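# Stow carton and three bottles, then close the fridge

## Task

Get the refrigerator door fully closed, with the carton and all three bottles inside it and every bottle standing on its base. The job fails if a glass bottle drops a long way, if the door is banged open or closed, or if the robot tips over or finishes leaning. Anything that stays in place only because the robot is holding it does not count.

## Robot and tools

Robot: a Hello Robot Stretch 4, about 1.6 m tall. It has an omni-wheel base (rim within 0.23 m of the base origin), a mast with a lift, one arm that reaches straight forward, a three-joint wrist and a two-finger gripper. There is a single arm, so every call drives just that one arm. Loose objects can occasionally get nudged by something outside the robot's control.

Frames: the base frame sits on the floor under the base centre, with x ahead, y to the left and z up. hand_pose is reported in this frame and marks a point between the open fingertips; its printed value may be slightly off. With all wrist joints at 0 the hand axes line up with the base axes. The odometry frame is where the base frame was when the scene began. base_odometry comes from wheel counts only, so slipping is counted as travel. Heading runs from -3.142 to 3.142, left positive.

execute_actions: its argument "actions" is a list holding one action or none. An empty list just returns the state and images. "cameras" picks which images come back: head_camera, head_left_camera, head_right_camera, wrist_camera or all. Leaving it out or passing null gives all of them, and [] gives none. An action can hold "base", "joints" or both, plus optional "pace" and "contact_limits". Alternatively it can hold only {"end_of_arm": "enable_torque"}, which turns limp wrist or gripper motors back on so they hold where they are. The motions in one action start together but may finish at different times, and no action runs longer than 15 s.
- base: one relative command per action, measured from the base's position in the latest reported state. translate_m drives straight ahead (positive) or back, in metres, from -2 to 2. strafe_m moves sideways, left positive, in metres, from -2 to 2. rotate_rad turns in place, counter-clockwise from above positive, in radians, from -3.2 to 3.2.
- joints: an object keyed by joint name, each value an absolute target, not an offset. lift_m is 0 to 1.2 m. arm_m is extension, 0 to 0.55 m. wrist_yaw_rad runs -1.134 to 4.276; 0 points forward, positive turns left, 3.14 is folded back, and past 3.4 the arm may block it. wrist_pitch_rad runs -1.117 to 4.259; 0 is level and 1.57 points down. wrist_roll_rad runs -1.117 to 4.259; 0 keeps the fingers level, and positive turns clockwise when seen from behind the gripper. gripper_m is the fingertip gap in metres, -0.038 to 0.141, with values below 0 pressing the fingers together. A target past a joint's range is clipped and the result says so. Any other bad value or unknown key causes the whole call to be rejected without moving.
- pace: "slow", "default", "fast" or "max". The base drives at up to 0.1/0.3/0.4/0.6 m/s and turns at up to 1/2/3/4 rad/s. With the lift above 0.2 these are reduced further, down to 0.3 m/s and 1 rad/s at full height.
- contact_limits: only arm_m can be set, on a 0 (gentlest) to 0.75 (firmest) scale, with a default of 0.5. It controls how hard the arm may push before it halts.
Any joint or base you leave out may still be pushing toward its earlier target.

wait: seconds from 0 to 10. Nothing new is commanded, and it returns the same state and images as an empty action. zoom_image: camera name plus region [x0, y0, x1, y1] in pixels of that camera's latest full image, at most 504x504. Image sizes: head_camera 420x560, head_left_camera and head_right_camera 420x672 (fisheyes that also show the base and arm), wrist_camera 616x392 (fingertips near the bottom). finished_scene: pass the scene number. It ends the scene for good once the last command has been held, and it reports success.

Result lines: base_status and joint_status describe how each motion ended. "done" for the base only means the wheels turned the commanded amount. "off_target" means it stopped short and may still be pushing. "contact_stop_at_<key>" means it met something; that part drops its target and goes slack, so a lift can sag and wheels can roll. "limit_stop_at_<name>" means a built-in limit stopped it. "limit_stop_at_tilt" means a lean over 6 degrees; lift, arm and wheels go slack and refuse commands until the lean is reduced. "limit_stop_at_own_body" means the robot was about to hit itself; moving away still works. This is likely with the gripper pitched up (below -0.2) and rolled (below -0.4 or above 4). "torque_fault" means a wrist motor maxed out and went limp until enable_torque is sent. on_its_own lists things not commanded in this call; there, "held at" is a target, not a position. After a reported stop, any later execute_actions, wait or finished_scene in the same reply is skipped. lidar_m gives 12 distances, one per 30-degree sector: 1st straight ahead, then counter-clockwise (4th left, 7th behind, 10th right). "-" means nothing seen or closer than 0.25 m, and glass or thin legs may be missed. wrist_depth_mm is a 7x7 grid of depths (100 to 2000 mm, "-" unknown), read from the top left. motor_effort is a percentage of maximum, positive toward higher joint values, with the peak in brackets; wheel positive means turning right. turned_by_wheels versus turned_by_imu differing by more than about 0.1 rad signals a bump or slip. base_tilt is in degrees (forward, right).

Gripping: command a gap smaller than the object's width. A firm squeeze shows up as a clear change in gripper effort; the position reading does not prove anything is held. If the fingertips jam on a surface, raise the lift.

Suggested order: start by unfolding with lift_m 0.4 and wrist_yaw_rad 0 in a single action. Next, open the door gently, place the carton and bottles upright inside, release them so they rest on their own, and push the door closed with modest force and a low arm contact limit.

Avoid: dropping or knocking over glass bottles, swinging the door fast, and driving or turning with over 1 kg held and arm_m above 0.2, especially at fast paces. Also avoid hard or high pushes that could tip the robot, and pressing the gripper into things, which causes torque faults.

Each tool is called as a command line: name --argument value for each argument, lists and objects as JSON in quotes; but a table of rows of numbers goes row by row, as --pt "numbers of a row", without its own name.

## Session

execute_actions --actions '[]'

Scene clock: 0.00 s.
base_odometry: x=+0.000 y=+0.000 heading=+0.000 (m, m, rad; odometry frame)
turned_by_wheels: +0.000 (rad since the last result)
turned_by_imu: +0.000 (rad since the last result)
base_tilt: forward=+0.4 right=-0.5 (deg)
lidar_m: 1.09 1.38 1.38 1.64 2.93 3.04 2.74 1.60 2.35 2.01 0.92 0.93
base_status: not commanded
joint_positions: lift_m=+0.291 arm_m=+0.002 wrist_yaw_rad=+3.133 wrist_pitch_rad=-0.007 wrist_roll_rad=-0.001 gripper_m=+0.057
joint_status: not commanded
motor_effort: lift_m=+18 arm_m=+0 wrist_yaw_rad=+1 wrist_pitch_rad=-7 wrist_roll_rad=+1 gripper_m=-3 wheel_0=+0 wheel_1=+0 wheel_2=+0 (%)
hand_pose: x=-0.1144 y=+0.0898 z=+0.4711 quat_wxyz=(+0.004, +0.003, -0.001, +1.000) (m; base frame)
wrist_depth_mm: - 136 - - - - - / - 116 140 - - - - / - 117 150 - - - - / 117 138 234 - - - - / 228 1808 - - - - - / 1464 1708 197 1618 197 1537 1499 / 232 1160 1118 135 1182 1060 1060
pictures: head_camera, head_left_camera, head_right_camera, wrist_camera
Images, in order (width x height): head_camera 420x560, head_left_camera 420x672, head_right_camera 420x672, wrist_camera 616x392.

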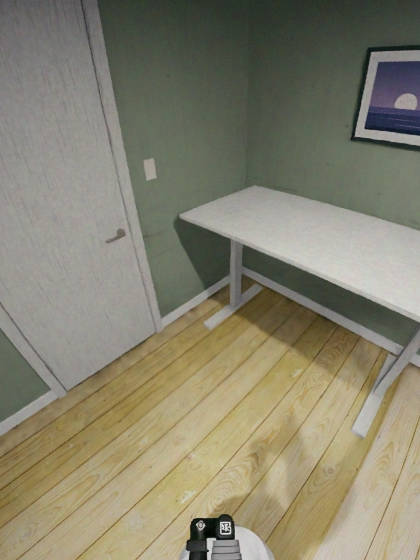

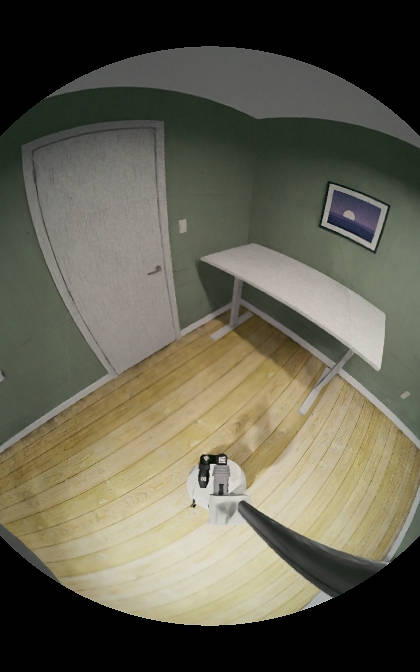

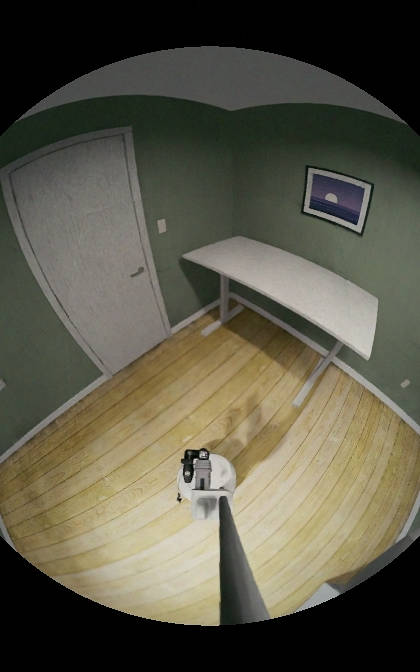

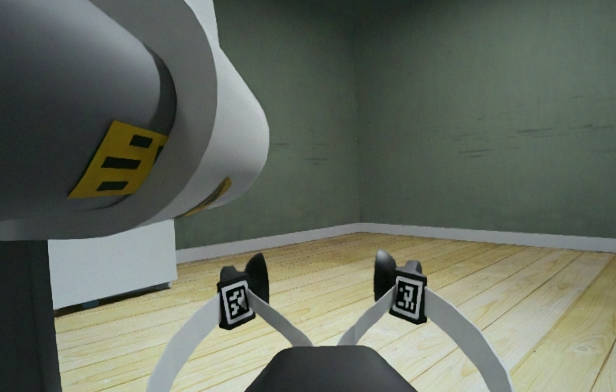

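execute_actions --actions '[{"base":{"rotate_rad":-2.3},"joints":{"lift_m":0.4,"wrist_yaw_rad":0,"gripper_m":0},"pace":"fast"}]'

Scene clock: 3.70 s.
base_odometry: x=+0.000 y=+0.000 heading=-2.300 (m, m, rad; odometry frame)
turned_by_wheels: -2.300 (rad since the last result)
turned_by_imu: -2.273 (rad since the last result)
base_tilt: forward=+0.4 right=-0.4 (deg)
lidar_m: 1.61 2.32 0.97 0.92 1.00 1.42 1.39 1.50 2.16 3.03 3.16 1.68
base_status: done
joint_positions: lift_m=+0.400 arm_m=+0.002 wrist_yaw_rad=+0.000 wrist_pitch_rad=-0.007 wrist_roll_rad=-0.001 gripper_m=+0.000
joint_status: all done
motor_effort: lift_m=+19(21) arm_m=+0(0) wrist_yaw_rad=-1(8) wrist_pitch_rad=-6(7) wrist_roll_rad=-1(1) gripper_m=-5(4) wheel_0=-1(7) wheel_1=-1(10) wheel_2=-2(4) (%)
hand_pose: x=+0.4619 y=-0.0873 z=+0.5800 quat_wxyz=(+1.000, +0.000, -0.003, +0.000) (m; base frame)
wrist_depth_mm: - - - - 1366 1366 - / - - - - 1397 1430 1921 / - - - - 1464 1397 - / - - - - 1397 1430 - / - - - - 1430 1464 - / - 1983 1756 195 186 1464 1661 / 1397 1397 1281 131 1397 1182 1281
pictures: head_camera, head_left_camera, head_right_camera, wrist_camera
Images, in order (width x height): head_camera 420x560, head_left_camera 420x672, head_right_camera 420x672, wrist_camera 616x392.

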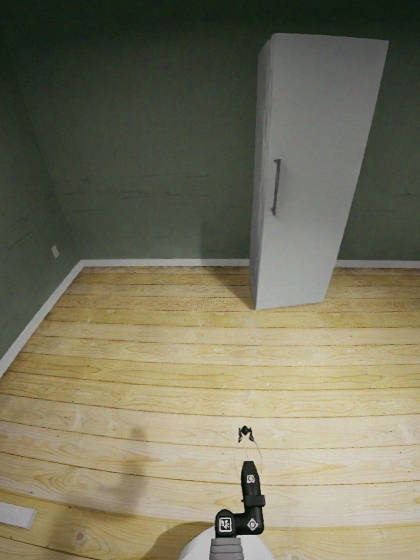

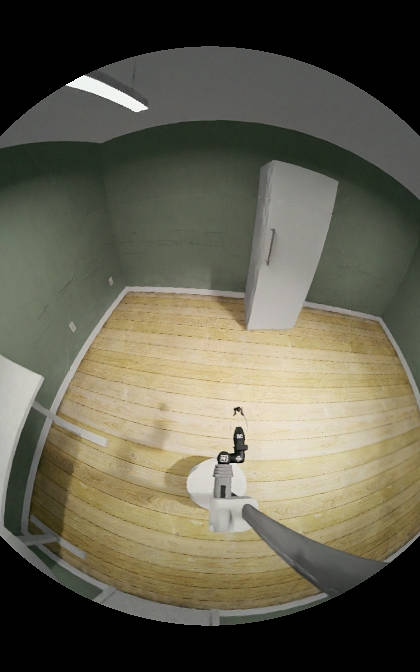

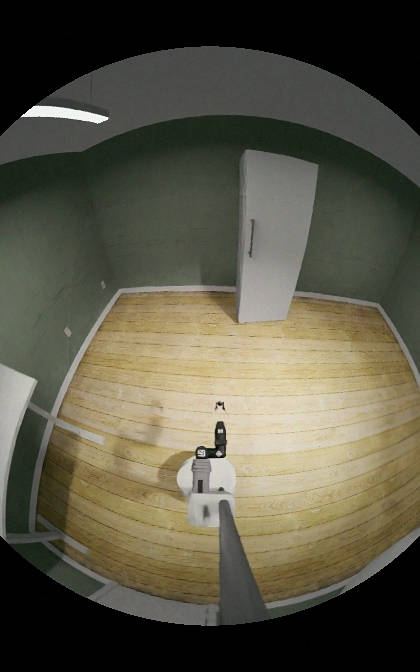

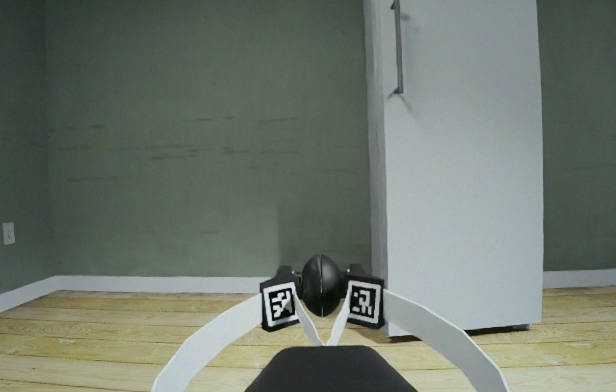

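execute_actions --actions '[{"base":{"rotate_rad":0.22},"joints":{"lift_m":0.3},"pace":"fast"}]' --cameras '[]'

execute_actions --actions '[{"base":{"translate_m":1.84},"joints":{"wrist_yaw_rad":-1.1},"pace":"max"}]' --cameras '[]'

execute_actions --actions '[{"base":{"rotate_rad":-1.8},"joints":{"wrist_yaw_rad":0},"pace":"fast"}]'

Scene clock: 13.33 s.
base_odometry: x=+0.000 y=+0.000 heading=-2.081 (m, m, rad; odometry frame)
turned_by_wheels: +0.220 (rad since the last result)
turned_by_imu: +0.217 (rad since the last result)
base_tilt: forward=+0.4 right=-0.4 (deg)
lidar_m: 2.38 1.99 0.94 0.94 1.13 1.37 1.39 1.64 3.00 3.04 2.71 1.62
base_status: done
joint_positions: lift_m=+0.300 arm_m=+0.002 wrist_yaw_rad=+0.000 wrist_pitch_rad=-0.007 wrist_roll_rad=-0.001 gripper_m=+0.000
joint_status: all done
motor_effort: lift_m=+15(18) arm_m=+0(0) wrist_yaw_rad=-1(1) wrist_pitch_rad=-7(6) wrist_roll_rad=+2(1) gripper_m=-6(6) wheel_0=-1(6) wheel_1=+0(7) wheel_2=-1(9) (%)
hand_pose: x=+0.4618 y=-0.0874 z=+0.4804 quat_wxyz=(+1.000, +0.000, -0.003, +0.000) (m; base frame)
wrist_depth_mm: 1983 - - - - 1366 1229 / 1921 - - - - 1430 1205 / 1863 - - - - 1430 1229 / 1863 - - - - 1464 1229 / 1921 - - - - 1464 1255 / 1708 1756 1537 196 186 1430 1255 / 1160 1182 1078 131 1182 991 1078
pictures: none
No camera images: the call's "cameras" was empty. Leave "cameras" out to get every camera's image.

Scene clock: 18.13 s.
base_odometry: x=-0.898 y=-1.606 heading=-2.081 (m, m, rad; odometry frame)
turned_by_wheels: +0.000 (rad since the last result)
turned_by_imu: +0.003 (rad since the last result)
base_tilt: forward=+0.4 right=-0.4 (deg)
lidar_m: 0.60 0.72 1.19 1.21 1.43 1.59 3.16 3.76 0.73 0.72 0.66 0.59
base_status: done
joint_positions: lift_m=+0.300 arm_m=+0.002 wrist_yaw_rad=-1.100 wrist_pitch_rad=-0.007 wrist_roll_rad=-0.001 gripper_m=+0.000
joint_status: all done
motor_effort: lift_m=+15(15) arm_m=-1(0) wrist_yaw_rad=-1(8) wrist_pitch_rad=-6(7) wrist_roll_rad=+0(1) gripper_m=-6(4) wheel_0=+0(7) wheel_1=+0(6) wheel_2=-1(11) (%)
hand_pose: x=+0.2263 y=-0.2967 z=+0.4803 quat_wxyz=(+0.853, -0.002, -0.003, -0.523) (m; base frame)
wrist_depth_mm: 387 445 530 654 750 634 564 / 389 449 535 647 750 654 569 / 394 445 530 654 759 661 564 / 387 445 530 654 768 661 574 / 387 449 530 640 778 668 574 / 392 449 512 195 185 661 585 / 389 436 539 131 768 615 597
pictures: none
No camera images: the call's "cameras" was empty. Leave "cameras" out to get every camera's image.

Scene clock: 19.97 s.
base_odometry: x=-0.898 y=-1.606 heading=+2.403 (m, m, rad; odometry frame)
turned_by_wheels: -1.800 (rad since the last result)
turned_by_imu: -1.779 (rad since the last result)
base_tilt: forward=+0.5 right=-0.4 (deg)
lidar_m: 0.71 0.78 0.61 0.60 0.64 0.95 1.20 1.30 1.57 2.29 3.39 0.82
base_status: done
joint_positions: lift_m=+0.300 arm_m=+0.002 wrist_yaw_rad=+0.000 wrist_pitch_rad=-0.007 wrist_roll_rad=-0.001 gripper_m=+0.000
joint_status: all done
motor_effort: lift_m=+16(16) arm_m=+0(1) wrist_yaw_rad=+1(3) wrist_pitch_rad=-7(7) wrist_roll_rad=+0(1) gripper_m=-4(5) wheel_0=+0(7) wheel_1=+0(7) wheel_2=-1(7) (%)
hand_pose: x=+0.4618 y=-0.0875 z=+0.4803 quat_wxyz=(+1.000, +0.000, -0.003, +0.000) (m; base frame)
wrist_depth_mm: 517 508 496 798 - - - / 517 504 500 878 - - - / 521 508 496 931 - - - / 525 517 496 946 - - - / 530 521 508 732 - - - / 535 521 504 196 186 1537 1537 / 544 530 508 131 1098 976 1060
pictures: head_camera, head_left_camera, head_right_camera, wrist_camera
Images, in order (width x height): head_camera 420x560, head_left_camera 420x672, head_right_camera 420x672, wrist_camera 616x392.

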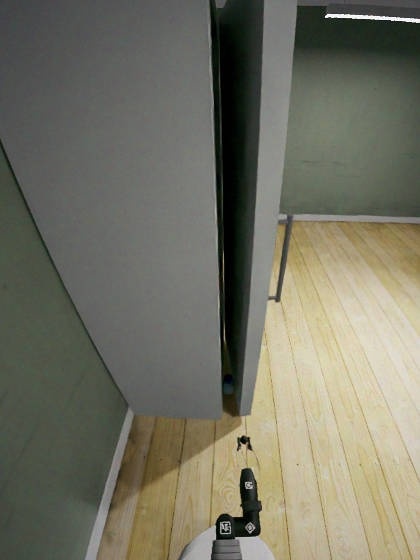

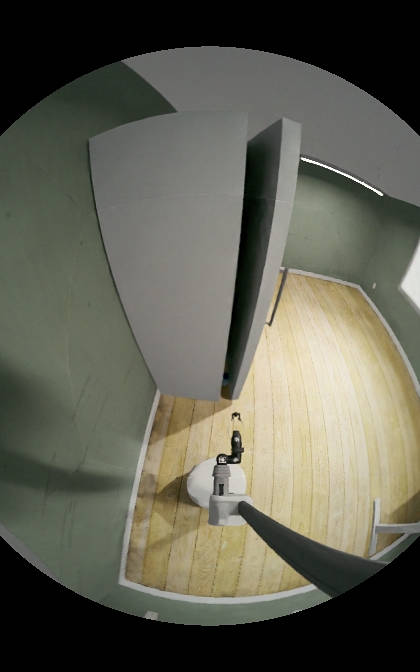

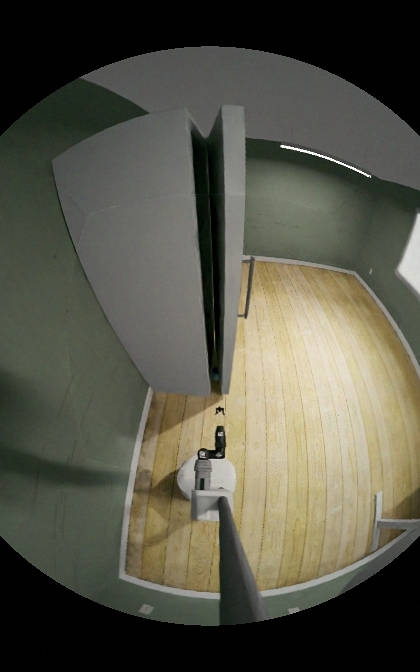

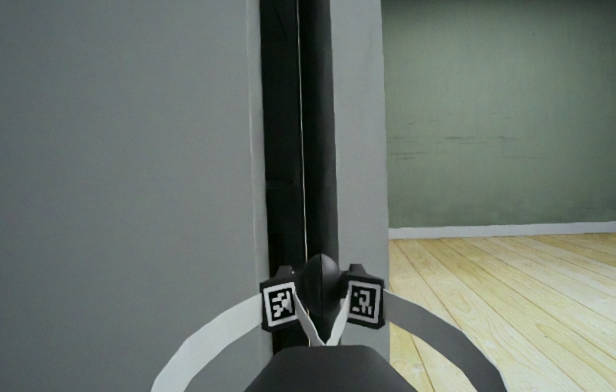

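execute_actions --actions '[{"base":{"strafe_m":0.03},"joints":{"wrist_roll_rad":1.57,"arm_m":0.34},"contact_limits":{"arm_m":0.2}}]' --cameras '["head_camera"]'

execute_actions --actions '[{"base":{"strafe_m":-0.4},"joints":{"arm_m":0.54},"pace":"slow"}]' --cameras '["head_camera","wrist_camera"]'

Scene clock: 24.33 s.
base_odometry: x=-0.918 y=-1.628 heading=+2.403 (m, m, rad; odometry frame)
turned_by_wheels: +0.000 (rad since the last result)
turned_by_imu: +0.000 (rad since the last result)
base_tilt: forward=+0.5 right=-0.3 (deg)
lidar_m: 0.73 0.78 0.59 0.56 0.60 0.89 1.21 1.28 1.58 2.29 3.39 0.79
base_status: done
joint_positions: lift_m=+0.300 arm_m=+0.339 wrist_yaw_rad=+0.000 wrist_pitch_rad=-0.007 wrist_roll_rad=+1.569 gripper_m=+0.000
joint_status: all done
motor_effort: lift_m=+16(16) arm_m=+8(7) wrist_yaw_rad=-1(1) wrist_pitch_rad=-6(7) wrist_roll_rad=+2(7) gripper_m=-4(7) wheel_0=+1(7) wheel_1=+0(7) wheel_2=-1(2) (%)
contact_limits: arm_m 0.2
hand_pose: x=+0.7981 y=-0.0874 z=+0.4804 quat_wxyz=(+0.708, +0.707, -0.002, +0.002) (m; base frame)
wrist_depth_mm: - - - - 788 488 676 / 158 158 157 157 156 156 155 / 157 157 156 156 155 154 154 / 156 156 155 163 190 227 627 / 691 699 715 715 634 615 539 / 603 732 723 195 185 410 410 / 232 233 213 132 229 200 213
pictures: head_camera
Images, in order (width x height): head_camera 420x560.

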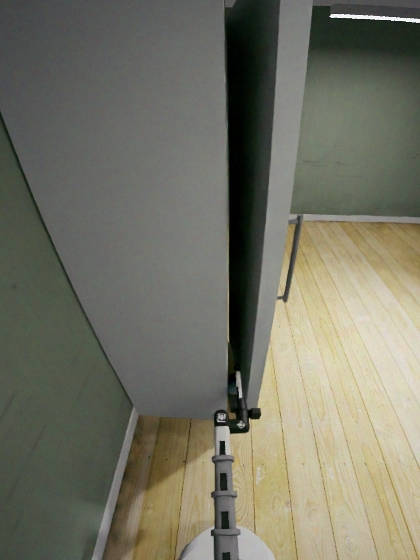

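Scene clock: 29.47 s.
base_odometry: x=-0.649 y=-1.333 heading=+2.402 (m, m, rad; odometry frame)
turned_by_wheels: +0.000 (rad since the last result)
turned_by_imu: -0.001 (rad since the last result)
base_tilt: forward=+0.4 right=-0.4 (deg)
lidar_m: 1.11 0.83 0.99 0.97 1.03 1.27 1.23 1.32 1.24 2.30 2.95 3.62
base_status: done
joint_positions: lift_m=+0.300 arm_m=+0.539 wrist_yaw_rad=+0.000 wrist_pitch_rad=-0.007 wrist_roll_rad=+1.570 gripper_m=+0.000
joint_status: all done
motor_effort: lift_m=+15(16) arm_m=+8(7) wrist_yaw_rad=+0(24) wrist_pitch_rad=-6(6) wrist_roll_rad=+2(3) gripper_m=-5(5) wheel_0=+0(13) wheel_1=-2(8) wheel_2=-1(3) (%)
hand_pose: x=+0.9981 y=-0.0873 z=+0.4804 quat_wxyz=(+0.708, +0.707, -0.002, +0.003) (m; base frame)
wrist_depth_mm: - - 301 301 296 298 298 / 309 309 312 310 310 310 309 / 330 332 332 332 334 334 330 / 357 355 353 355 357 357 357 / 379 382 382 375 382 384 384 / 415 413 402 195 186 418 413 / 455 445 439 132 445 442 452
pictures: head_camera, wrist_camera
Images, in order (width x height): head_camera 420x560, wrist_camera 616x392.

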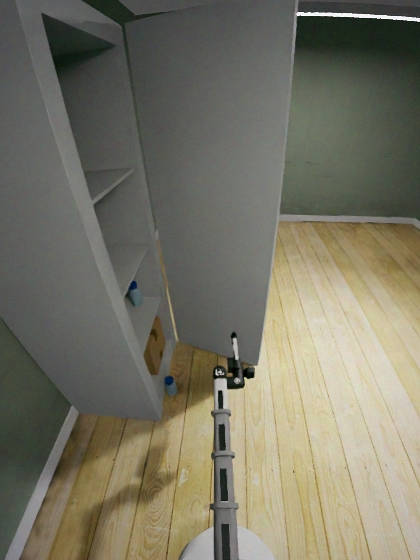

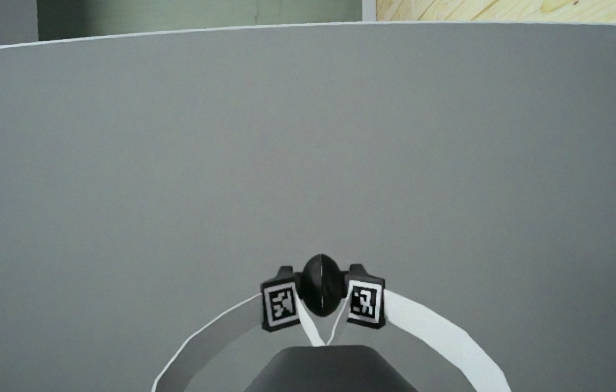

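execute_actions --actions '[{"base":{"strafe_m":-0.5},"joints":{"arm_m":0.0,"wrist_roll_rad":0,"lift_m":0.2,"wrist_pitch_rad":0.4},"pace":"fast"}]' --cameras '[]'

execute_actions --actions '[{"base":{"rotate_rad":1.53},"joints":{"gripper_m":0.1},"pace":"fast"}]' --cameras '[]'

execute_actions --actions '[{"base":{"strafe_m":-0.75},"joints":{"arm_m":0.05,"lift_m":0.05},"pace":"fast"}]' --cameras '["head_camera","wrist_camera"]'

Scene clock: 35.67 s.
base_odometry: x=-0.312 y=-0.963 heading=+2.402 (m, m, rad; odometry frame)
turned_by_wheels: +0.000 (rad since the last result)
turned_by_imu: -0.002 (rad since the last result)
base_tilt: forward=+0.4 right=-0.5 (deg)
lidar_m: 1.11 1.15 1.14 1.47 1.58 1.29 1.26 0.88 0.77 2.26 2.43 3.52
base_status: done
joint_positions: lift_m=+0.200 arm_m=+0.004 wrist_yaw_rad=+0.000 wrist_pitch_rad=+0.402 wrist_roll_rad=+0.001 gripper_m=+0.000
joint_status: all done
joint sent to its limit — the command would take arm_m past its lower limit, so that joint was sent only as far as its limit.
motor_effort: lift_m=+15(14) arm_m=-7(7) wrist_yaw_rad=+1(1) wrist_pitch_rad=-7(7) wrist_roll_rad=-1(6) gripper_m=-4(5) wheel_0=+1(11) wheel_1=-1(12) wheel_2=-1(2) (%)
hand_pose: x=+0.4400 y=-0.0875 z=+0.2655 quat_wxyz=(+0.980, +0.000, +0.200, +0.000) (m; base frame)
wrist_depth_mm: 866 798 - - - - - / 946 842 - - - - - / 1025 917 1397 1336 1281 1281 1281 / 991 976 946 917 931 917 878 / 759 741 732 723 707 707 683 / 597 603 574 195 186 564 559 / 504 504 477 132 500 452 473
pictures: none
No camera images: the call's "cameras" was empty. Leave "cameras" out to get every camera's image.

Scene clock: 37.47 s.
base_odometry: x=-0.312 y=-0.963 heading=-2.351 (m, m, rad; odometry frame)
turned_by_wheels: +1.530 (rad since the last result)
turned_by_imu: +1.512 (rad since the last result)
base_tilt: forward=+0.4 right=-0.4 (deg)
lidar_m: 1.47 1.54 1.32 1.26 0.90 0.80 2.28 2.40 3.34 1.10 1.11 1.14
base_status: done
joint_positions: lift_m=+0.200 arm_m=+0.004 wrist_yaw_rad=+0.000 wrist_pitch_rad=+0.402 wrist_roll_rad=+0.001 gripper_m=+0.100
joint_status: all done
motor_effort: lift_m=+15(16) arm_m=-7(7) wrist_yaw_rad=+0(1) wrist_pitch_rad=-7(7) wrist_roll_rad=+0(1) gripper_m=-3(4) wheel_0=-1(7) wheel_1=+1(8) wheel_2=+1(9) (%)
hand_pose: x=+0.4400 y=-0.0874 z=+0.2655 quat_wxyz=(+0.980, +0.000, +0.200, +0.000) (m; base frame)
wrist_depth_mm: 1138 1182 1160 1138 1138 1118 931 / 1229 1205 1229 1229 1205 1229 931 / 1336 1308 1281 1255 1229 1205 946 / 1008 991 946 946 946 904 866 / 750 741 741 715 715 691 676 / 597 591 197 591 535 530 554 / 508 496 504 137 496 473 473
pictures: none
No camera images: the call's "cameras" was empty. Leave "cameras" out to get every camera's image.

Scene clock: 40.57 s.
base_odometry: x=-0.845 y=-0.436 heading=-2.351 (m, m, rad; odometry frame)
turned_by_wheels: +0.000 (rad since the last result)
turned_by_imu: -0.003 (rad since the last result)
base_tilt: forward=+0.4 right=-0.5 (deg)
lidar_m: 0.84 1.51 2.09 2.01 1.40 1.78 2.31 2.42 2.86 2.76 0.42 0.48
base_status: done
joint_positions: lift_m=+0.050 arm_m=+0.049 wrist_yaw_rad=+0.000 wrist_pitch_rad=+0.402 wrist_roll_rad=+0.001 gripper_m=+0.100
joint_status: all done
motor_effort: lift_m=+16(17) arm_m=+7(7) wrist_yaw_rad=-2(1) wrist_pitch_rad=-7(7) wrist_roll_rad=-1(1) gripper_m=+0(0) wheel_0=-1(10) wheel_1=+1(10) wheel_2=+1(3) (%)
hand_pose: x=+0.4851 y=-0.0874 z=+0.1155 quat_wxyz=(+0.980, +0.000, +0.200, +0.000) (m; base frame)
wrist_depth_mm: 1118 1098 559 842 585 580 585 / 1182 1138 603 723 609 609 580 / 931 878 741 615 609 615 609 / 627 603 597 580 574 559 554 / 469 466 459 449 445 433 427 / 375 375 196 366 336 330 351 / 319 312 314 136 310 296 301
pictures: head_camera, wrist_camera
Images, in order (width x height): head_camera 420x560, wrist_camera 616x392.

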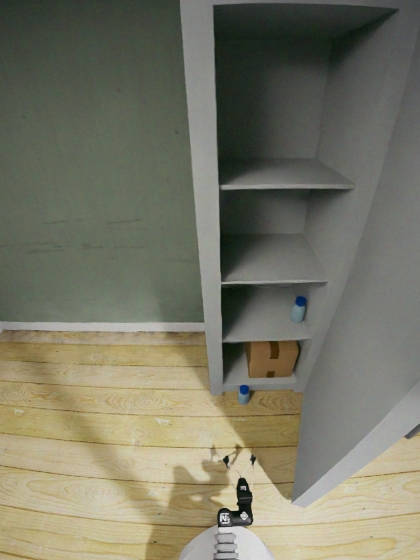

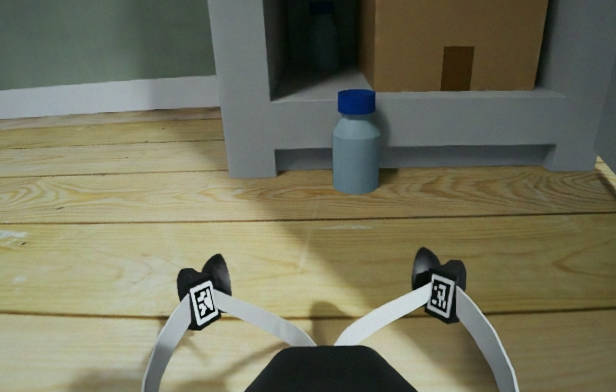

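execute_actions --actions '[{"base":{"strafe_m":-0.05},"joints":{"arm_m":0.27,"lift_m":0.005,"wrist_pitch_rad":0.42}}]' --cameras '["wrist_camera"]'

Scene clock: 44.03 s.
base_odometry: x=-0.881 y=-0.401 heading=-2.351 (m, m, rad; odometry frame)
turned_by_wheels: +0.000 (rad since the last result)
turned_by_imu: +0.000 (rad since the last result)
base_tilt: forward=+0.5 right=-0.4 (deg)
lidar_m: 0.83 1.53 2.12 2.07 1.45 1.87 2.31 2.41 2.77 2.69 0.38 0.37
base_status: done
joint_positions: lift_m=+0.005 arm_m=+0.269 wrist_yaw_rad=+0.000 wrist_pitch_rad=+0.422 wrist_roll_rad=+0.001 gripper_m=+0.100
joint_status: all done
motor_effort: lift_m=+15(14) arm_m=+7(8) wrist_yaw_rad=-1(1) wrist_pitch_rad=-6(7) wrist_roll_rad=-1(1) gripper_m=+0(3) wheel_0=-1(7) wheel_1=+1(9) wheel_2=+1(1) (%)
hand_pose: x=+0.7028 y=-0.0874 z=+0.0654 quat_wxyz=(+0.978, +0.000, +0.209, +0.000) (m; base frame)
wrist_depth_mm: 891 353 473 634 382 377 375 / 917 375 382 375 392 382 377 / 707 407 397 330 389 389 384 / 488 436 436 351 436 436 430 / 370 368 364 353 351 345 342 / 300 297 196 291 270 265 279 / 253 249 253 136 248 236 237
pictures: wrist_camera
Images, in order (width x height): wrist_camera 616x392.

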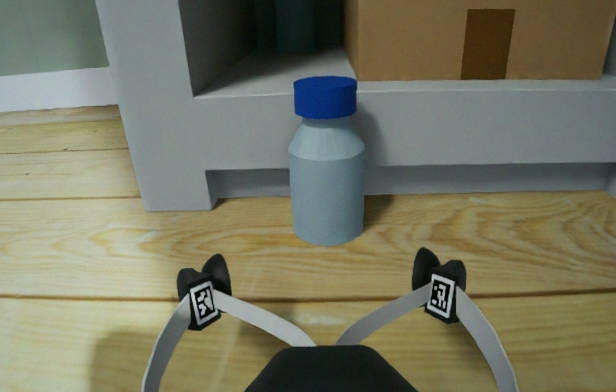

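execute_actions --actions '[{"joints":{"arm_m":0.425,"wrist_yaw_rad":-0.03},"pace":"slow","contact_limits":{"arm_m":0.2}}]' --cameras '["wrist_camera"]'

Scene clock: 48.67 s.
base_odometry: x=-0.881 y=-0.401 heading=-2.351 (m, m, rad; odometry frame)
turned_by_wheels: +0.000 (rad since the last result)
turned_by_imu: +0.000 (rad since the last result)
base_tilt: forward=+0.4 right=-0.4 (deg)
lidar_m: 0.89 1.53 2.12 2.08 1.45 1.88 2.29 2.43 2.79 2.71 0.39 0.38
base_status: not commanded
joint_positions: lift_m=+0.005 arm_m=+0.424 wrist_yaw_rad=-0.030 wrist_pitch_rad=+0.422 wrist_roll_rad=+0.001 gripper_m=+0.100
joint_status: all done
motor_effort: lift_m=+15(14) arm_m=+8(6) wrist_yaw_rad=-1(3) wrist_pitch_rad=-5(5) wrist_roll_rad=+0(2) gripper_m=-1(1) wheel_0=-1(1) wheel_1=+1(1) wheel_2=+0(0) (%)
contact_limits: arm_m 0.2
hand_pose: x=+0.8551 y=-0.0952 z=+0.0654 quat_wxyz=(+0.978, +0.003, +0.209, -0.015) (m; base frame)
wrist_depth_mm: 203 267 484 488 245 243 242 / 213 266 418 407 258 257 256 / 230 240 252 195 239 237 234 / 248 248 247 179 244 245 247 / 268 267 264 191 222 263 304 / 286 286 196 197 207 264 277 / 252 248 252 136 243 237 237
pictures: wrist_camera
Images, in order (width x height): wrist_camera 616x392.

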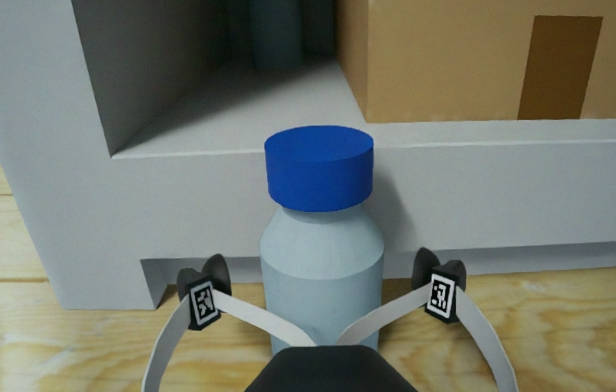

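execute_actions --actions '[{"joints":{"arm_m":0.44,"wrist_pitch_rad":0.46},"pace":"slow"}]' --cameras '[]'

execute_actions --actions '[{"joints":{"gripper_m":0.02}}]' --cameras '["wrist_camera"]'

execute_actions --actions '[{"base":{"strafe_m":0.047},"joints":{"lift_m":0.15}}]' --cameras '["wrist_camera"]'

Scene clock: 52.53 s.
base_odometry: x=-0.881 y=-0.401 heading=-2.351 (m, m, rad; odometry frame)
turned_by_wheels: +0.000 (rad since the last result)
turned_by_imu: +0.000 (rad since the last result)
base_tilt: forward=+0.5 right=-0.4 (deg)
lidar_m: 0.86 1.51 2.11 2.06 1.47 1.89 2.30 2.42 2.78 2.71 0.39 0.40
base_status: not commanded
joint_positions: lift_m=+0.005 arm_m=+0.439 wrist_yaw_rad=-0.030 wrist_pitch_rad=+0.461 wrist_roll_rad=+0.001 gripper_m=+0.100
joint_status: all done
motor_effort: lift_m=+15(15) arm_m=+7(8) wrist_yaw_rad=+0(1) wrist_pitch_rad=-5(2) wrist_roll_rad=-2(2) gripper_m=-2(1) wheel_0=-1(1) wheel_1=+1(1) wheel_2=+0(0) (%)
hand_pose: x=+0.8652 y=-0.0951 z=+0.0550 quat_wxyz=(+0.973, +0.004, +0.229, -0.015) (m; base frame)
wrist_depth_mm: 191 266 473 473 232 229 229 / 202 266 338 324 247 245 244 / 216 224 223 167 219 220 220 / 236 234 235 165 230 235 234 / 256 256 250 176 216 252 293 / 272 271 197 183 195 252 263 / 240 238 239 136 231 227 228
pictures: none
No camera images: the call's "cameras" was empty. Leave "cameras" out to get every camera's image.

Scene clock: 54.17 s.
base_odometry: x=-0.881 y=-0.401 heading=-2.351 (m, m, rad; odometry frame)
turned_by_wheels: +0.000 (rad since the last result)
turned_by_imu: +0.000 (rad since the last result)
base_tilt: forward=+0.4 right=-0.5 (deg)
lidar_m: 0.84 1.50 2.13 2.05 1.44 1.87 2.29 2.40 2.80 2.71 0.38 0.37
base_status: not commanded
joint_positions: lift_m=+0.005 arm_m=+0.439 wrist_yaw_rad=-0.030 wrist_pitch_rad=+0.466 wrist_roll_rad=+0.001 gripper_m=+0.020
joint_status: all done
motor_effort: lift_m=+16(16) arm_m=+7(8) wrist_yaw_rad=+1(1) wrist_pitch_rad=-17(17) wrist_roll_rad=-1(1) gripper_m=-20(23) wheel_0=-1(1) wheel_1=+0(1) wheel_2=+0(1) (%)
hand_pose: x=+0.8647 y=-0.0951 z=+0.0538 quat_wxyz=(+0.973, +0.004, +0.231, -0.015) (m; base frame)
wrist_depth_mm: 191 266 469 469 232 229 229 / 202 266 319 306 247 242 240 / 216 224 222 147 216 221 220 / 234 236 236 149 231 235 236 / 257 259 252 161 202 291 291 / 273 272 185 166 181 180 259 / 237 227 232 133 226 223 228
pictures: wrist_camera
Images, in order (width x height): wrist_camera 616x392.

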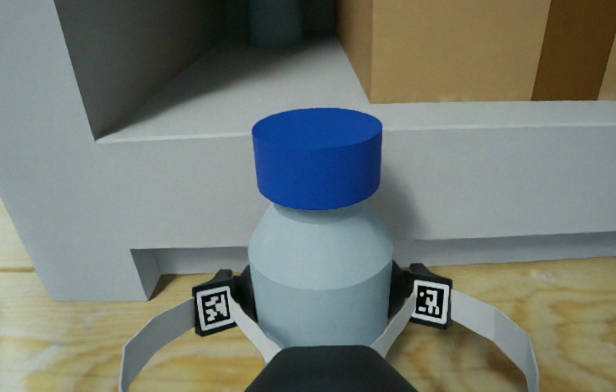

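Scene clock: 55.83 s.
base_odometry: x=-0.847 y=-0.434 heading=-2.351 (m, m, rad; odometry frame)
turned_by_wheels: +0.000 (rad since the last result)
turned_by_imu: +0.000 (rad since the last result)
base_tilt: forward=+0.5 right=-0.5 (deg)
lidar_m: 0.84 1.50 2.05 2.02 1.40 1.78 2.31 2.43 2.84 2.74 0.41 0.49
base_status: done
joint_positions: lift_m=+0.150 arm_m=+0.439 wrist_yaw_rad=-0.030 wrist_pitch_rad=+0.466 wrist_roll_rad=+0.001 gripper_m=+0.020
joint_status: all done
motor_effort: lift_m=+22(23) arm_m=+8(7) wrist_yaw_rad=+0(2) wrist_pitch_rad=-18(18) wrist_roll_rad=-1(1) gripper_m=-22(22) wheel_0=+0(8) wheel_1=+0(3) wheel_2=+1(2) (%)
hand_pose: x=+0.8646 y=-0.0951 z=+0.1982 quat_wxyz=(+0.973, +0.004, +0.231, -0.015) (m; base frame)
wrist_depth_mm: 188 191 332 585 379 233 229 / 201 202 330 525 389 245 245 / 222 219 286 147 306 267 265 / 707 236 319 149 312 287 287 / 580 257 268 161 202 314 314 / 480 283 184 166 181 179 291 / 407 327 314 133 310 312 315
pictures: wrist_camera
Images, in order (width x height): wrist_camera 616x392.

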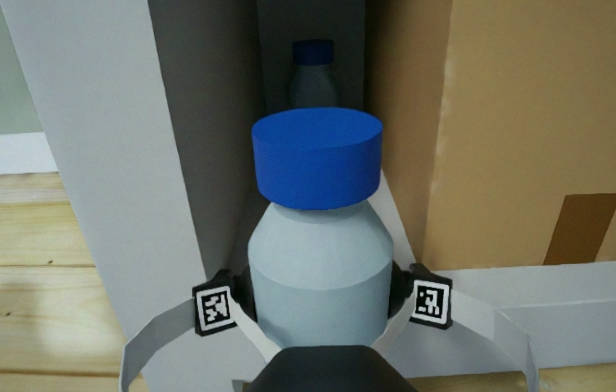

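execute_actions --actions '[{"base":{"strafe_m":-0.008},"joints":{"arm_m":0.547},"pace":"slow","contact_limits":{"arm_m":0.2}}]' --cameras '[]'

execute_actions --actions '[{"joints":{"lift_m":0.125},"pace":"slow"}]' --cameras '["wrist_camera"]'

Scene clock: 61.87 s.
base_odometry: x=-0.853 y=-0.428 heading=-2.351 (m, m, rad; odometry frame)
turned_by_wheels: +0.000 (rad since the last result)
turned_by_imu: -0.001 (rad since the last result)
base_tilt: forward=+0.4 right=-0.5 (deg)
lidar_m: 0.89 1.51 2.11 2.03 1.41 1.78 2.31 2.43 2.83 2.74 0.39 0.47
base_status: done
joint_positions: lift_m=+0.150 arm_m=+0.546 wrist_yaw_rad=-0.030 wrist_pitch_rad=+0.466 wrist_roll_rad=+0.001 gripper_m=+0.020
joint_status: all done
motor_effort: lift_m=+22(22) arm_m=+7(7) wrist_yaw_rad=-1(1) wrist_pitch_rad=-17(18) wrist_roll_rad=-2(3) gripper_m=-20(21) wheel_0=+0(3) wheel_1=-1(3) wheel_2=+0(2) (%)
contact_limits: arm_m 0.2
hand_pose: x=+0.9716 y=-0.0951 z=+0.1982 quat_wxyz=(+0.973, +0.004, +0.231, -0.015) (m; base frame)
wrist_depth_mm: 121 177 357 496 353 171 - / 121 177 353 424 366 174 139 / 121 177 307 147 287 178 150 / 118 175 340 149 293 180 163 / 126 173 266 160 202 186 179 / 135 160 185 166 180 179 198 / 150 154 253 133 246 220 216
pictures: none
No camera images: the call's "cameras" was empty. Leave "cameras" out to get every camera's image.

Scene clock: 62.87 s.
base_odometry: x=-0.853 y=-0.428 heading=-2.351 (m, m, rad; odometry frame)
turned_by_wheels: +0.000 (rad since the last result)
turned_by_imu: +0.000 (rad since the last result)
base_tilt: forward=+0.5 right=-0.4 (deg)
lidar_m: 0.88 1.53 2.09 2.03 1.44 1.82 2.28 2.44 2.81 2.73 0.42 0.46
base_status: not commanded
joint_positions: lift_m=+0.125 arm_m=+0.546 wrist_yaw_rad=-0.030 wrist_pitch_rad=+0.462 wrist_roll_rad=+0.001 gripper_m=+0.020
joint_status: all done
motor_effort: lift_m=+14(24) arm_m=+7(8) wrist_yaw_rad=+0(1) wrist_pitch_rad=-7(18) wrist_roll_rad=-1(2) gripper_m=-20(20) wheel_0=+1(1) wheel_1=-1(1) wheel_2=+0(0) (%)
hand_pose: x=+0.9721 y=-0.0951 z=+0.1748 quat_wxyz=(+0.973, +0.004, +0.229, -0.015) (m; base frame)
wrist_depth_mm: 121 177 357 484 353 171 - / 122 177 353 413 366 175 139 / 122 177 309 147 283 178 150 / 118 175 342 148 293 181 163 / 126 173 266 160 202 185 178 / 135 160 183 165 181 178 196 / 149 152 228 133 223 213 213
pictures: wrist_camera
Images, in order (width x height): wrist_camera 616x392.

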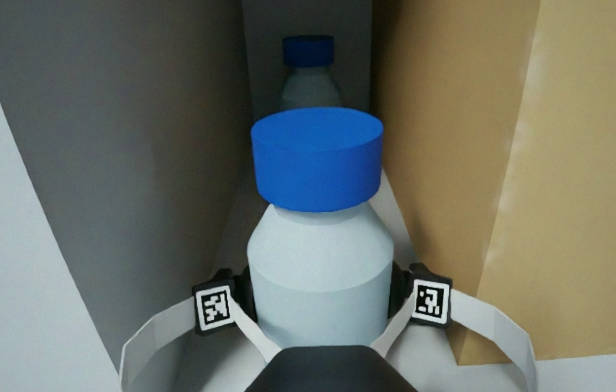

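Touching; relieve slightly while opening.

execute_actions --actions '[{"joints":{"lift_m":0.131,"gripper_m":0.083}}]' --cameras '["wrist_camera"]'

execute_actions --actions '[{"base":{"translate_m":-0.3},"joints":{"arm_m":0.01}}]' --cameras '["head_camera"]'

execute_actions --actions '[{"base":{"strafe_m":-0.5},"joints":{"lift_m":0.2,"gripper_m":0,"wrist_pitch_rad":0,"wrist_yaw_rad":0.3},"pace":"fast"}]' --cameras '["head_camera"]'

Scene clock: 67.17 s.
base_odometry: x=-0.853 y=-0.428 heading=-2.351 (m, m, rad; odometry frame)
turned_by_wheels: +0.000 (rad since the last result)
turned_by_imu: +0.000 (rad since the last result)
base_tilt: forward=+0.5 right=-0.4 (deg)
lidar_m: 0.89 1.53 2.11 2.03 1.40 1.80 2.28 2.41 2.84 2.73 0.40 0.46
base_status: not commanded
joint_positions: lift_m=+0.131 arm_m=+0.546 wrist_yaw_rad=-0.030 wrist_pitch_rad=+0.462 wrist_roll_rad=+0.001 gripper_m=+0.083
joint_status: all done
motor_effort: lift_m=+21(21) arm_m=+8(7) wrist_yaw_rad=-1(0) wrist_pitch_rad=-6(17) wrist_roll_rad=-1(0) gripper_m=-2(22) wheel_0=+1(1) wheel_1=-1(1) wheel_2=+1(0) (%)
hand_pose: x=+0.9721 y=-0.0952 z=+0.1804 quat_wxyz=(+0.973, +0.004, +0.229, -0.015) (m; base frame)
wrist_depth_mm: 121 177 355 488 353 171 - / 122 177 353 413 366 174 139 / 122 177 345 163 289 178 150 / 118 176 343 167 293 180 163 / 126 173 266 176 213 185 178 / 135 169 198 182 191 193 197 / 149 154 235 135 229 216 216
pictures: wrist_camera
Images, in order (width x height): wrist_camera 616x392.

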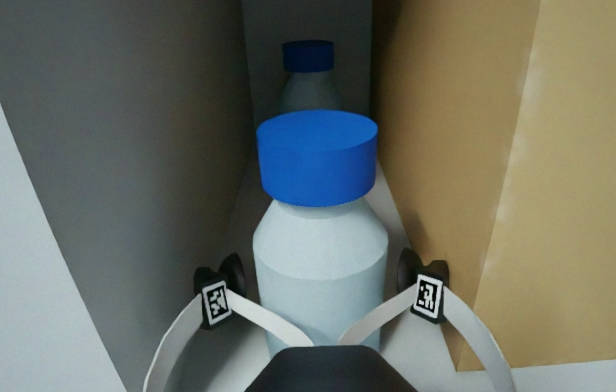

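Scene clock: 69.80 s.
base_odometry: x=-0.642 y=-0.215 heading=-2.351 (m, m, rad; odometry frame)
turned_by_wheels: +0.000 (rad since the last result)
turned_by_imu: -0.001 (rad since the last result)
base_tilt: forward=+0.3 right=-0.5 (deg)
lidar_m: 1.19 1.84 2.09 1.35 1.30 1.82 2.01 2.11 2.81 2.73 2.44 0.66
base_status: done
joint_positions: lift_m=+0.131 arm_m=+0.011 wrist_yaw_rad=-0.030 wrist_pitch_rad=+0.462 wrist_roll_rad=+0.001 gripper_m=+0.083
joint_status: all done
motor_effort: lift_m=+20(20) arm_m=-7(8) wrist_yaw_rad=+1(0) wrist_pitch_rad=-6(7) wrist_roll_rad=-2(1) gripper_m=-2(2) wheel_0=+0(6) wheel_1=+1(8) wheel_2=-1(9) (%)
hand_pose: x=+0.4377 y=-0.0952 z=+0.1804 quat_wxyz=(+0.973, +0.004, +0.229, -0.015) (m; base frame)
wrist_depth_mm: 1397 1397 1366 991 931 866 364 / 1464 1464 1336 960 960 854 336 / 1008 960 931 891 891 768 345 / 723 707 691 683 668 627 368 / 559 554 549 539 535 500 397 / 459 455 199 449 410 421 427 / 394 387 387 135 384 364 366
pictures: head_camera
Images, in order (width x height): head_camera 420x560.

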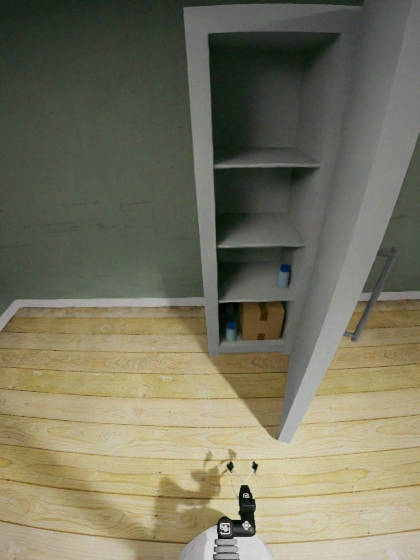

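Scene clock: 72.27 s.
base_odometry: x=-0.997 y=+0.137 heading=-2.351 (m, m, rad; odometry frame)
turned_by_wheels: +0.000 (rad since the last result)
turned_by_imu: -0.001 (rad since the last result)
base_tilt: forward=+0.5 right=-0.4 (deg)
lidar_m: 0.58 0.60 2.54 1.78 1.83 2.08 2.02 2.08 2.31 2.23 2.33 1.81
base_status: done
joint_positions: lift_m=+0.200 arm_m=+0.011 wrist_yaw_rad=+0.300 wrist_pitch_rad=+0.003 wrist_roll_rad=+0.001 gripper_m=+0.000
joint_status: all done
motor_effort: lift_m=+20(22) arm_m=-7(8) wrist_yaw_rad=+0(12) wrist_pitch_rad=-8(14) wrist_roll_rad=-3(3) gripper_m=-6(7) wheel_0=+1(11) wheel_1=+0(10) wheel_2=+1(1) (%)
hand_pose: x=+0.4836 y=+0.0017 z=+0.3773 quat_wxyz=(+0.989, +0.000, +0.001, +0.149) (m; base frame)
wrist_depth_mm: - 1921 355 452 654 1336 1229 / - 1808 357 455 647 1366 1255 / - 1921 355 455 654 1366 1281 / - 1921 362 462 647 1397 1255 / - - 366 439 640 1366 1308 / 1336 1366 353 196 185 1229 1160 / 946 946 362 131 699 788 854
pictures: head_camera
Images, in order (width x height): head_camera 420x560.

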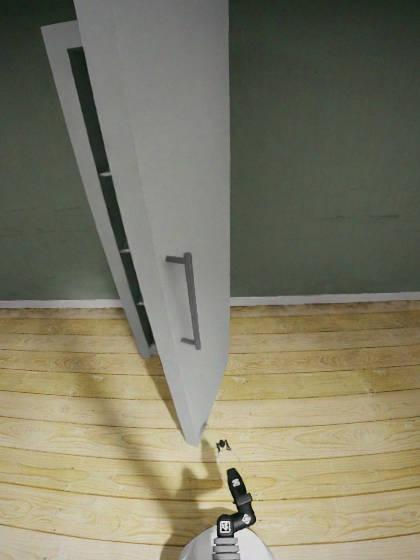

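execute_actions --actions '[{"joints":{"arm_m":0.24}}]' --cameras '[]'

execute_actions --actions '[{"base":{"strafe_m":0.3},"joints":{"arm_m":0.32},"pace":"slow"}]' --cameras '[]'

execute_actions --actions '[{"base":{"translate_m":0.24},"pace":"slow"}]' --cameras '[]'

wait --seconds 3

Scene clock: 77.23 s.
base_odometry: x=-0.997 y=+0.137 heading=-2.351 (m, m, rad; odometry frame)
turned_by_wheels: +0.000 (rad since the last result)
turned_by_imu: +0.000 (rad since the last result)
base_tilt: forward=+0.4 right=-0.4 (deg)
lidar_m: 0.56 0.60 2.55 1.78 1.82 2.09 2.01 2.10 2.32 2.23 2.33 1.79
base_status: not commanded
joint_positions: lift_m=+0.200 arm_m=+0.239 wrist_yaw_rad=+0.300 wrist_pitch_rad=+0.002 wrist_roll_rad=+0.001 gripper_m=+0.000
joint_status: all done
motor_effort: lift_m=+20(20) arm_m=+7(6) wrist_yaw_rad=-1(1) wrist_pitch_rad=-7(8) wrist_roll_rad=-2(2) gripper_m=-4(5) wheel_0=+1(1) wheel_1=+0(0) wheel_2=+1(1) (%)
hand_pose: x=+0.7111 y=+0.0017 z=+0.3774 quat_wxyz=(+0.989, +0.000, +0.001, +0.149) (m; base frame)
wrist_depth_mm: 177 208 255 332 473 1160 1060 / 177 208 258 334 473 1138 1078 / 178 211 258 332 469 1160 1078 / 176 210 257 332 469 1160 1098 / 179 210 259 320 477 1182 1098 / 177 209 241 195 185 1138 1078 / 177 206 257 131 512 798 866
pictures: none
No camera images: the call's "cameras" was empty. Leave "cameras" out to get every camera's image.

Scene clock: 81.37 s.
base_odometry: x=-0.784 y=-0.074 heading=-2.350 (m, m, rad; odometry frame)
turned_by_wheels: +0.000 (rad since the last result)
turned_by_imu: +0.000 (rad since the last result)
base_tilt: forward=+0.4 right=-0.5 (deg)
lidar_m: 1.11 1.83 2.29 1.50 1.50 2.08 2.01 2.09 2.62 2.53 2.42 1.16
base_status: done
joint_positions: lift_m=+0.200 arm_m=+0.319 wrist_yaw_rad=+0.300 wrist_pitch_rad=+0.002 wrist_roll_rad=+0.001 gripper_m=+0.000
joint_status: all done
motor_effort: lift_m=+20(20) arm_m=+7(10) wrist_yaw_rad=+2(33) wrist_pitch_rad=-7(7) wrist_roll_rad=-2(2) gripper_m=-5(6) wheel_0=+0(10) wheel_1=+0(4) wheel_2=+1(8) (%)
hand_pose: x=+0.7910 y=+0.0017 z=+0.3774 quat_wxyz=(+0.989, +0.000, +0.001, +0.149) (m; base frame)
wrist_depth_mm: 1576 1499 621 569 530 484 455 / 1661 1537 627 574 530 496 462 / 1661 1537 627 591 539 496 473 / 1661 1537 1366 591 539 504 469 / 1756 1576 1366 591 549 504 480 / 1308 1336 640 195 185 517 477 / 931 946 647 131 554 496 480
pictures: none
No camera images: the call's "cameras" was empty. Leave "cameras" out to get every camera's image.

Scene clock: 85.07 s.
base_odometry: x=-0.953 y=-0.245 heading=-2.350 (m, m, rad; odometry frame)
turned_by_wheels: +0.000 (rad since the last result)
turned_by_imu: +0.000 (rad since the last result)
base_tilt: forward=+0.4 right=-0.4 (deg)
lidar_m: 0.86 0.86 2.19 2.23 1.58 2.11 2.25 2.36 2.62 2.54 2.09 0.92
base_status: done
joint_positions: lift_m=+0.200 arm_m=+0.319 wrist_yaw_rad=+0.300 wrist_pitch_rad=+0.002 wrist_roll_rad=+0.001 gripper_m=+0.000
joint_status: not commanded
motor_effort: lift_m=+20(20) arm_m=+7(7) wrist_yaw_rad=+0(0) wrist_pitch_rad=-7(7) wrist_roll_rad=+0(0) gripper_m=-6(6) wheel_0=+1(4) wheel_1=+1(0) wheel_2=-1(3) (%)
hand_pose: x=+0.7910 y=+0.0017 z=+0.3774 quat_wxyz=(+0.989, +0.000, +0.001, +0.149) (m; base frame)
wrist_depth_mm: 1281 379 347 322 293 272 262 / 1308 387 353 324 300 277 263 / 1336 392 351 325 298 278 263 / 1366 397 359 329 306 281 266 / 1336 399 362 327 306 285 267 / 1308 404 364 195 185 286 271 / 917 413 364 131 307 279 272
pictures: none
No camera images: the call's "cameras" was empty. Leave "cameras" out to get every camera's image.

Scene clock: 88.07 s.
base_odometry: x=-0.953 y=-0.245 heading=-2.350 (m, m, rad; odometry frame)
turned_by_wheels: +0.000 (rad since the last result)
turned_by_imu: +0.000 (rad since the last result)
base_tilt: forward=+0.5 right=-0.4 (deg)
lidar_m: 0.86 0.87 2.21 2.23 1.57 2.11 2.26 2.36 2.66 2.53 2.12 0.91
base_status: done
joint_positions: lift_m=+0.200 arm_m=+0.319 wrist_yaw_rad=+0.300 wrist_pitch_rad=+0.002 wrist_roll_rad=+0.001 gripper_m=+0.000
joint_status: not commanded
motor_effort: lift_m=+20(20) arm_m=+7(7) wrist_yaw_rad=-1(0) wrist_pitch_rad=-7(7) wrist_roll_rad=+0(0) gripper_m=-5(6) wheel_0=+1(4) wheel_1=+1(0) wheel_2=-1(3) (%)
hand_pose: x=+0.7910 y=+0.0017 z=+0.3774 quat_wxyz=(+0.989, +0.000, +0.001, +0.149) (m; base frame)
wrist_depth_mm: 1308 382 347 320 294 273 259 / 1308 384 349 322 297 278 262 / 1336 389 357 324 301 279 264 / 1336 394 357 325 306 283 265 / 1336 399 362 327 306 285 268 / 1281 402 359 196 185 285 272 / 946 415 359 131 307 279 272
wait: 3.00 s; at rest by 0.27 s
pictures: head_camera, head_left_camera, head_right_camera, wrist_camera
Images, in order (width x height): head_camera 420x560, head_left_camera 420x672, head_right_camera 420x672, wrist_camera 616x392.

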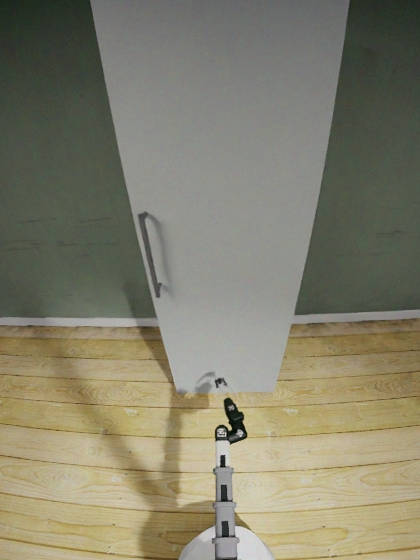

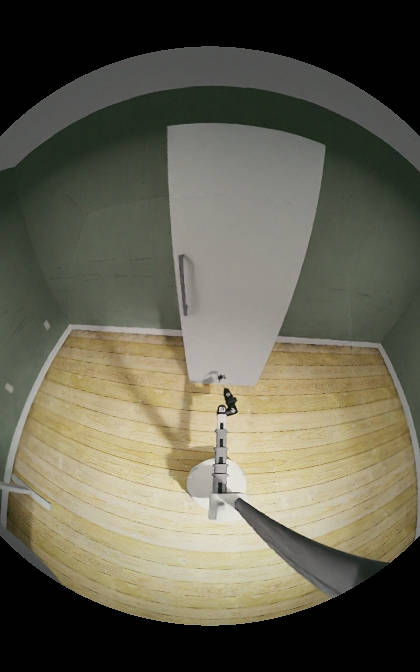

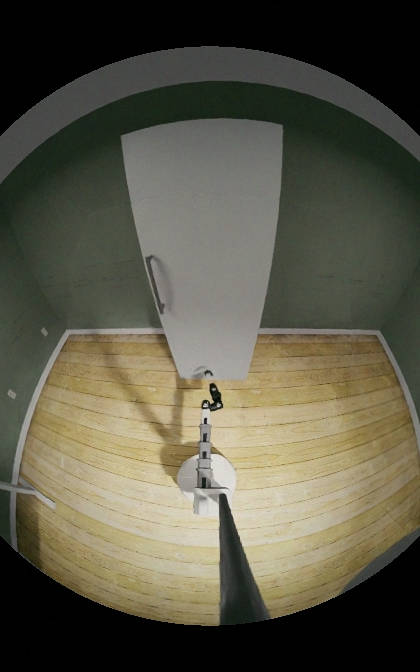

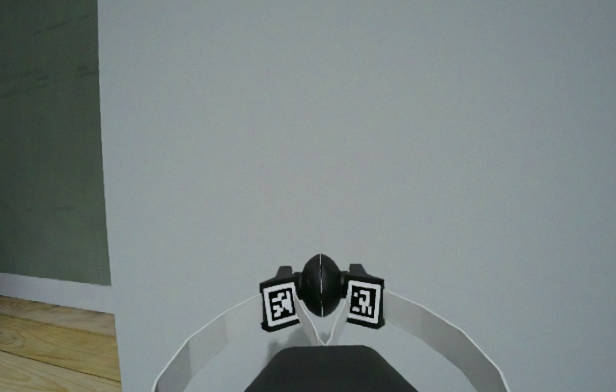

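finished_scene --scene 2

The scene is finished: the task was done.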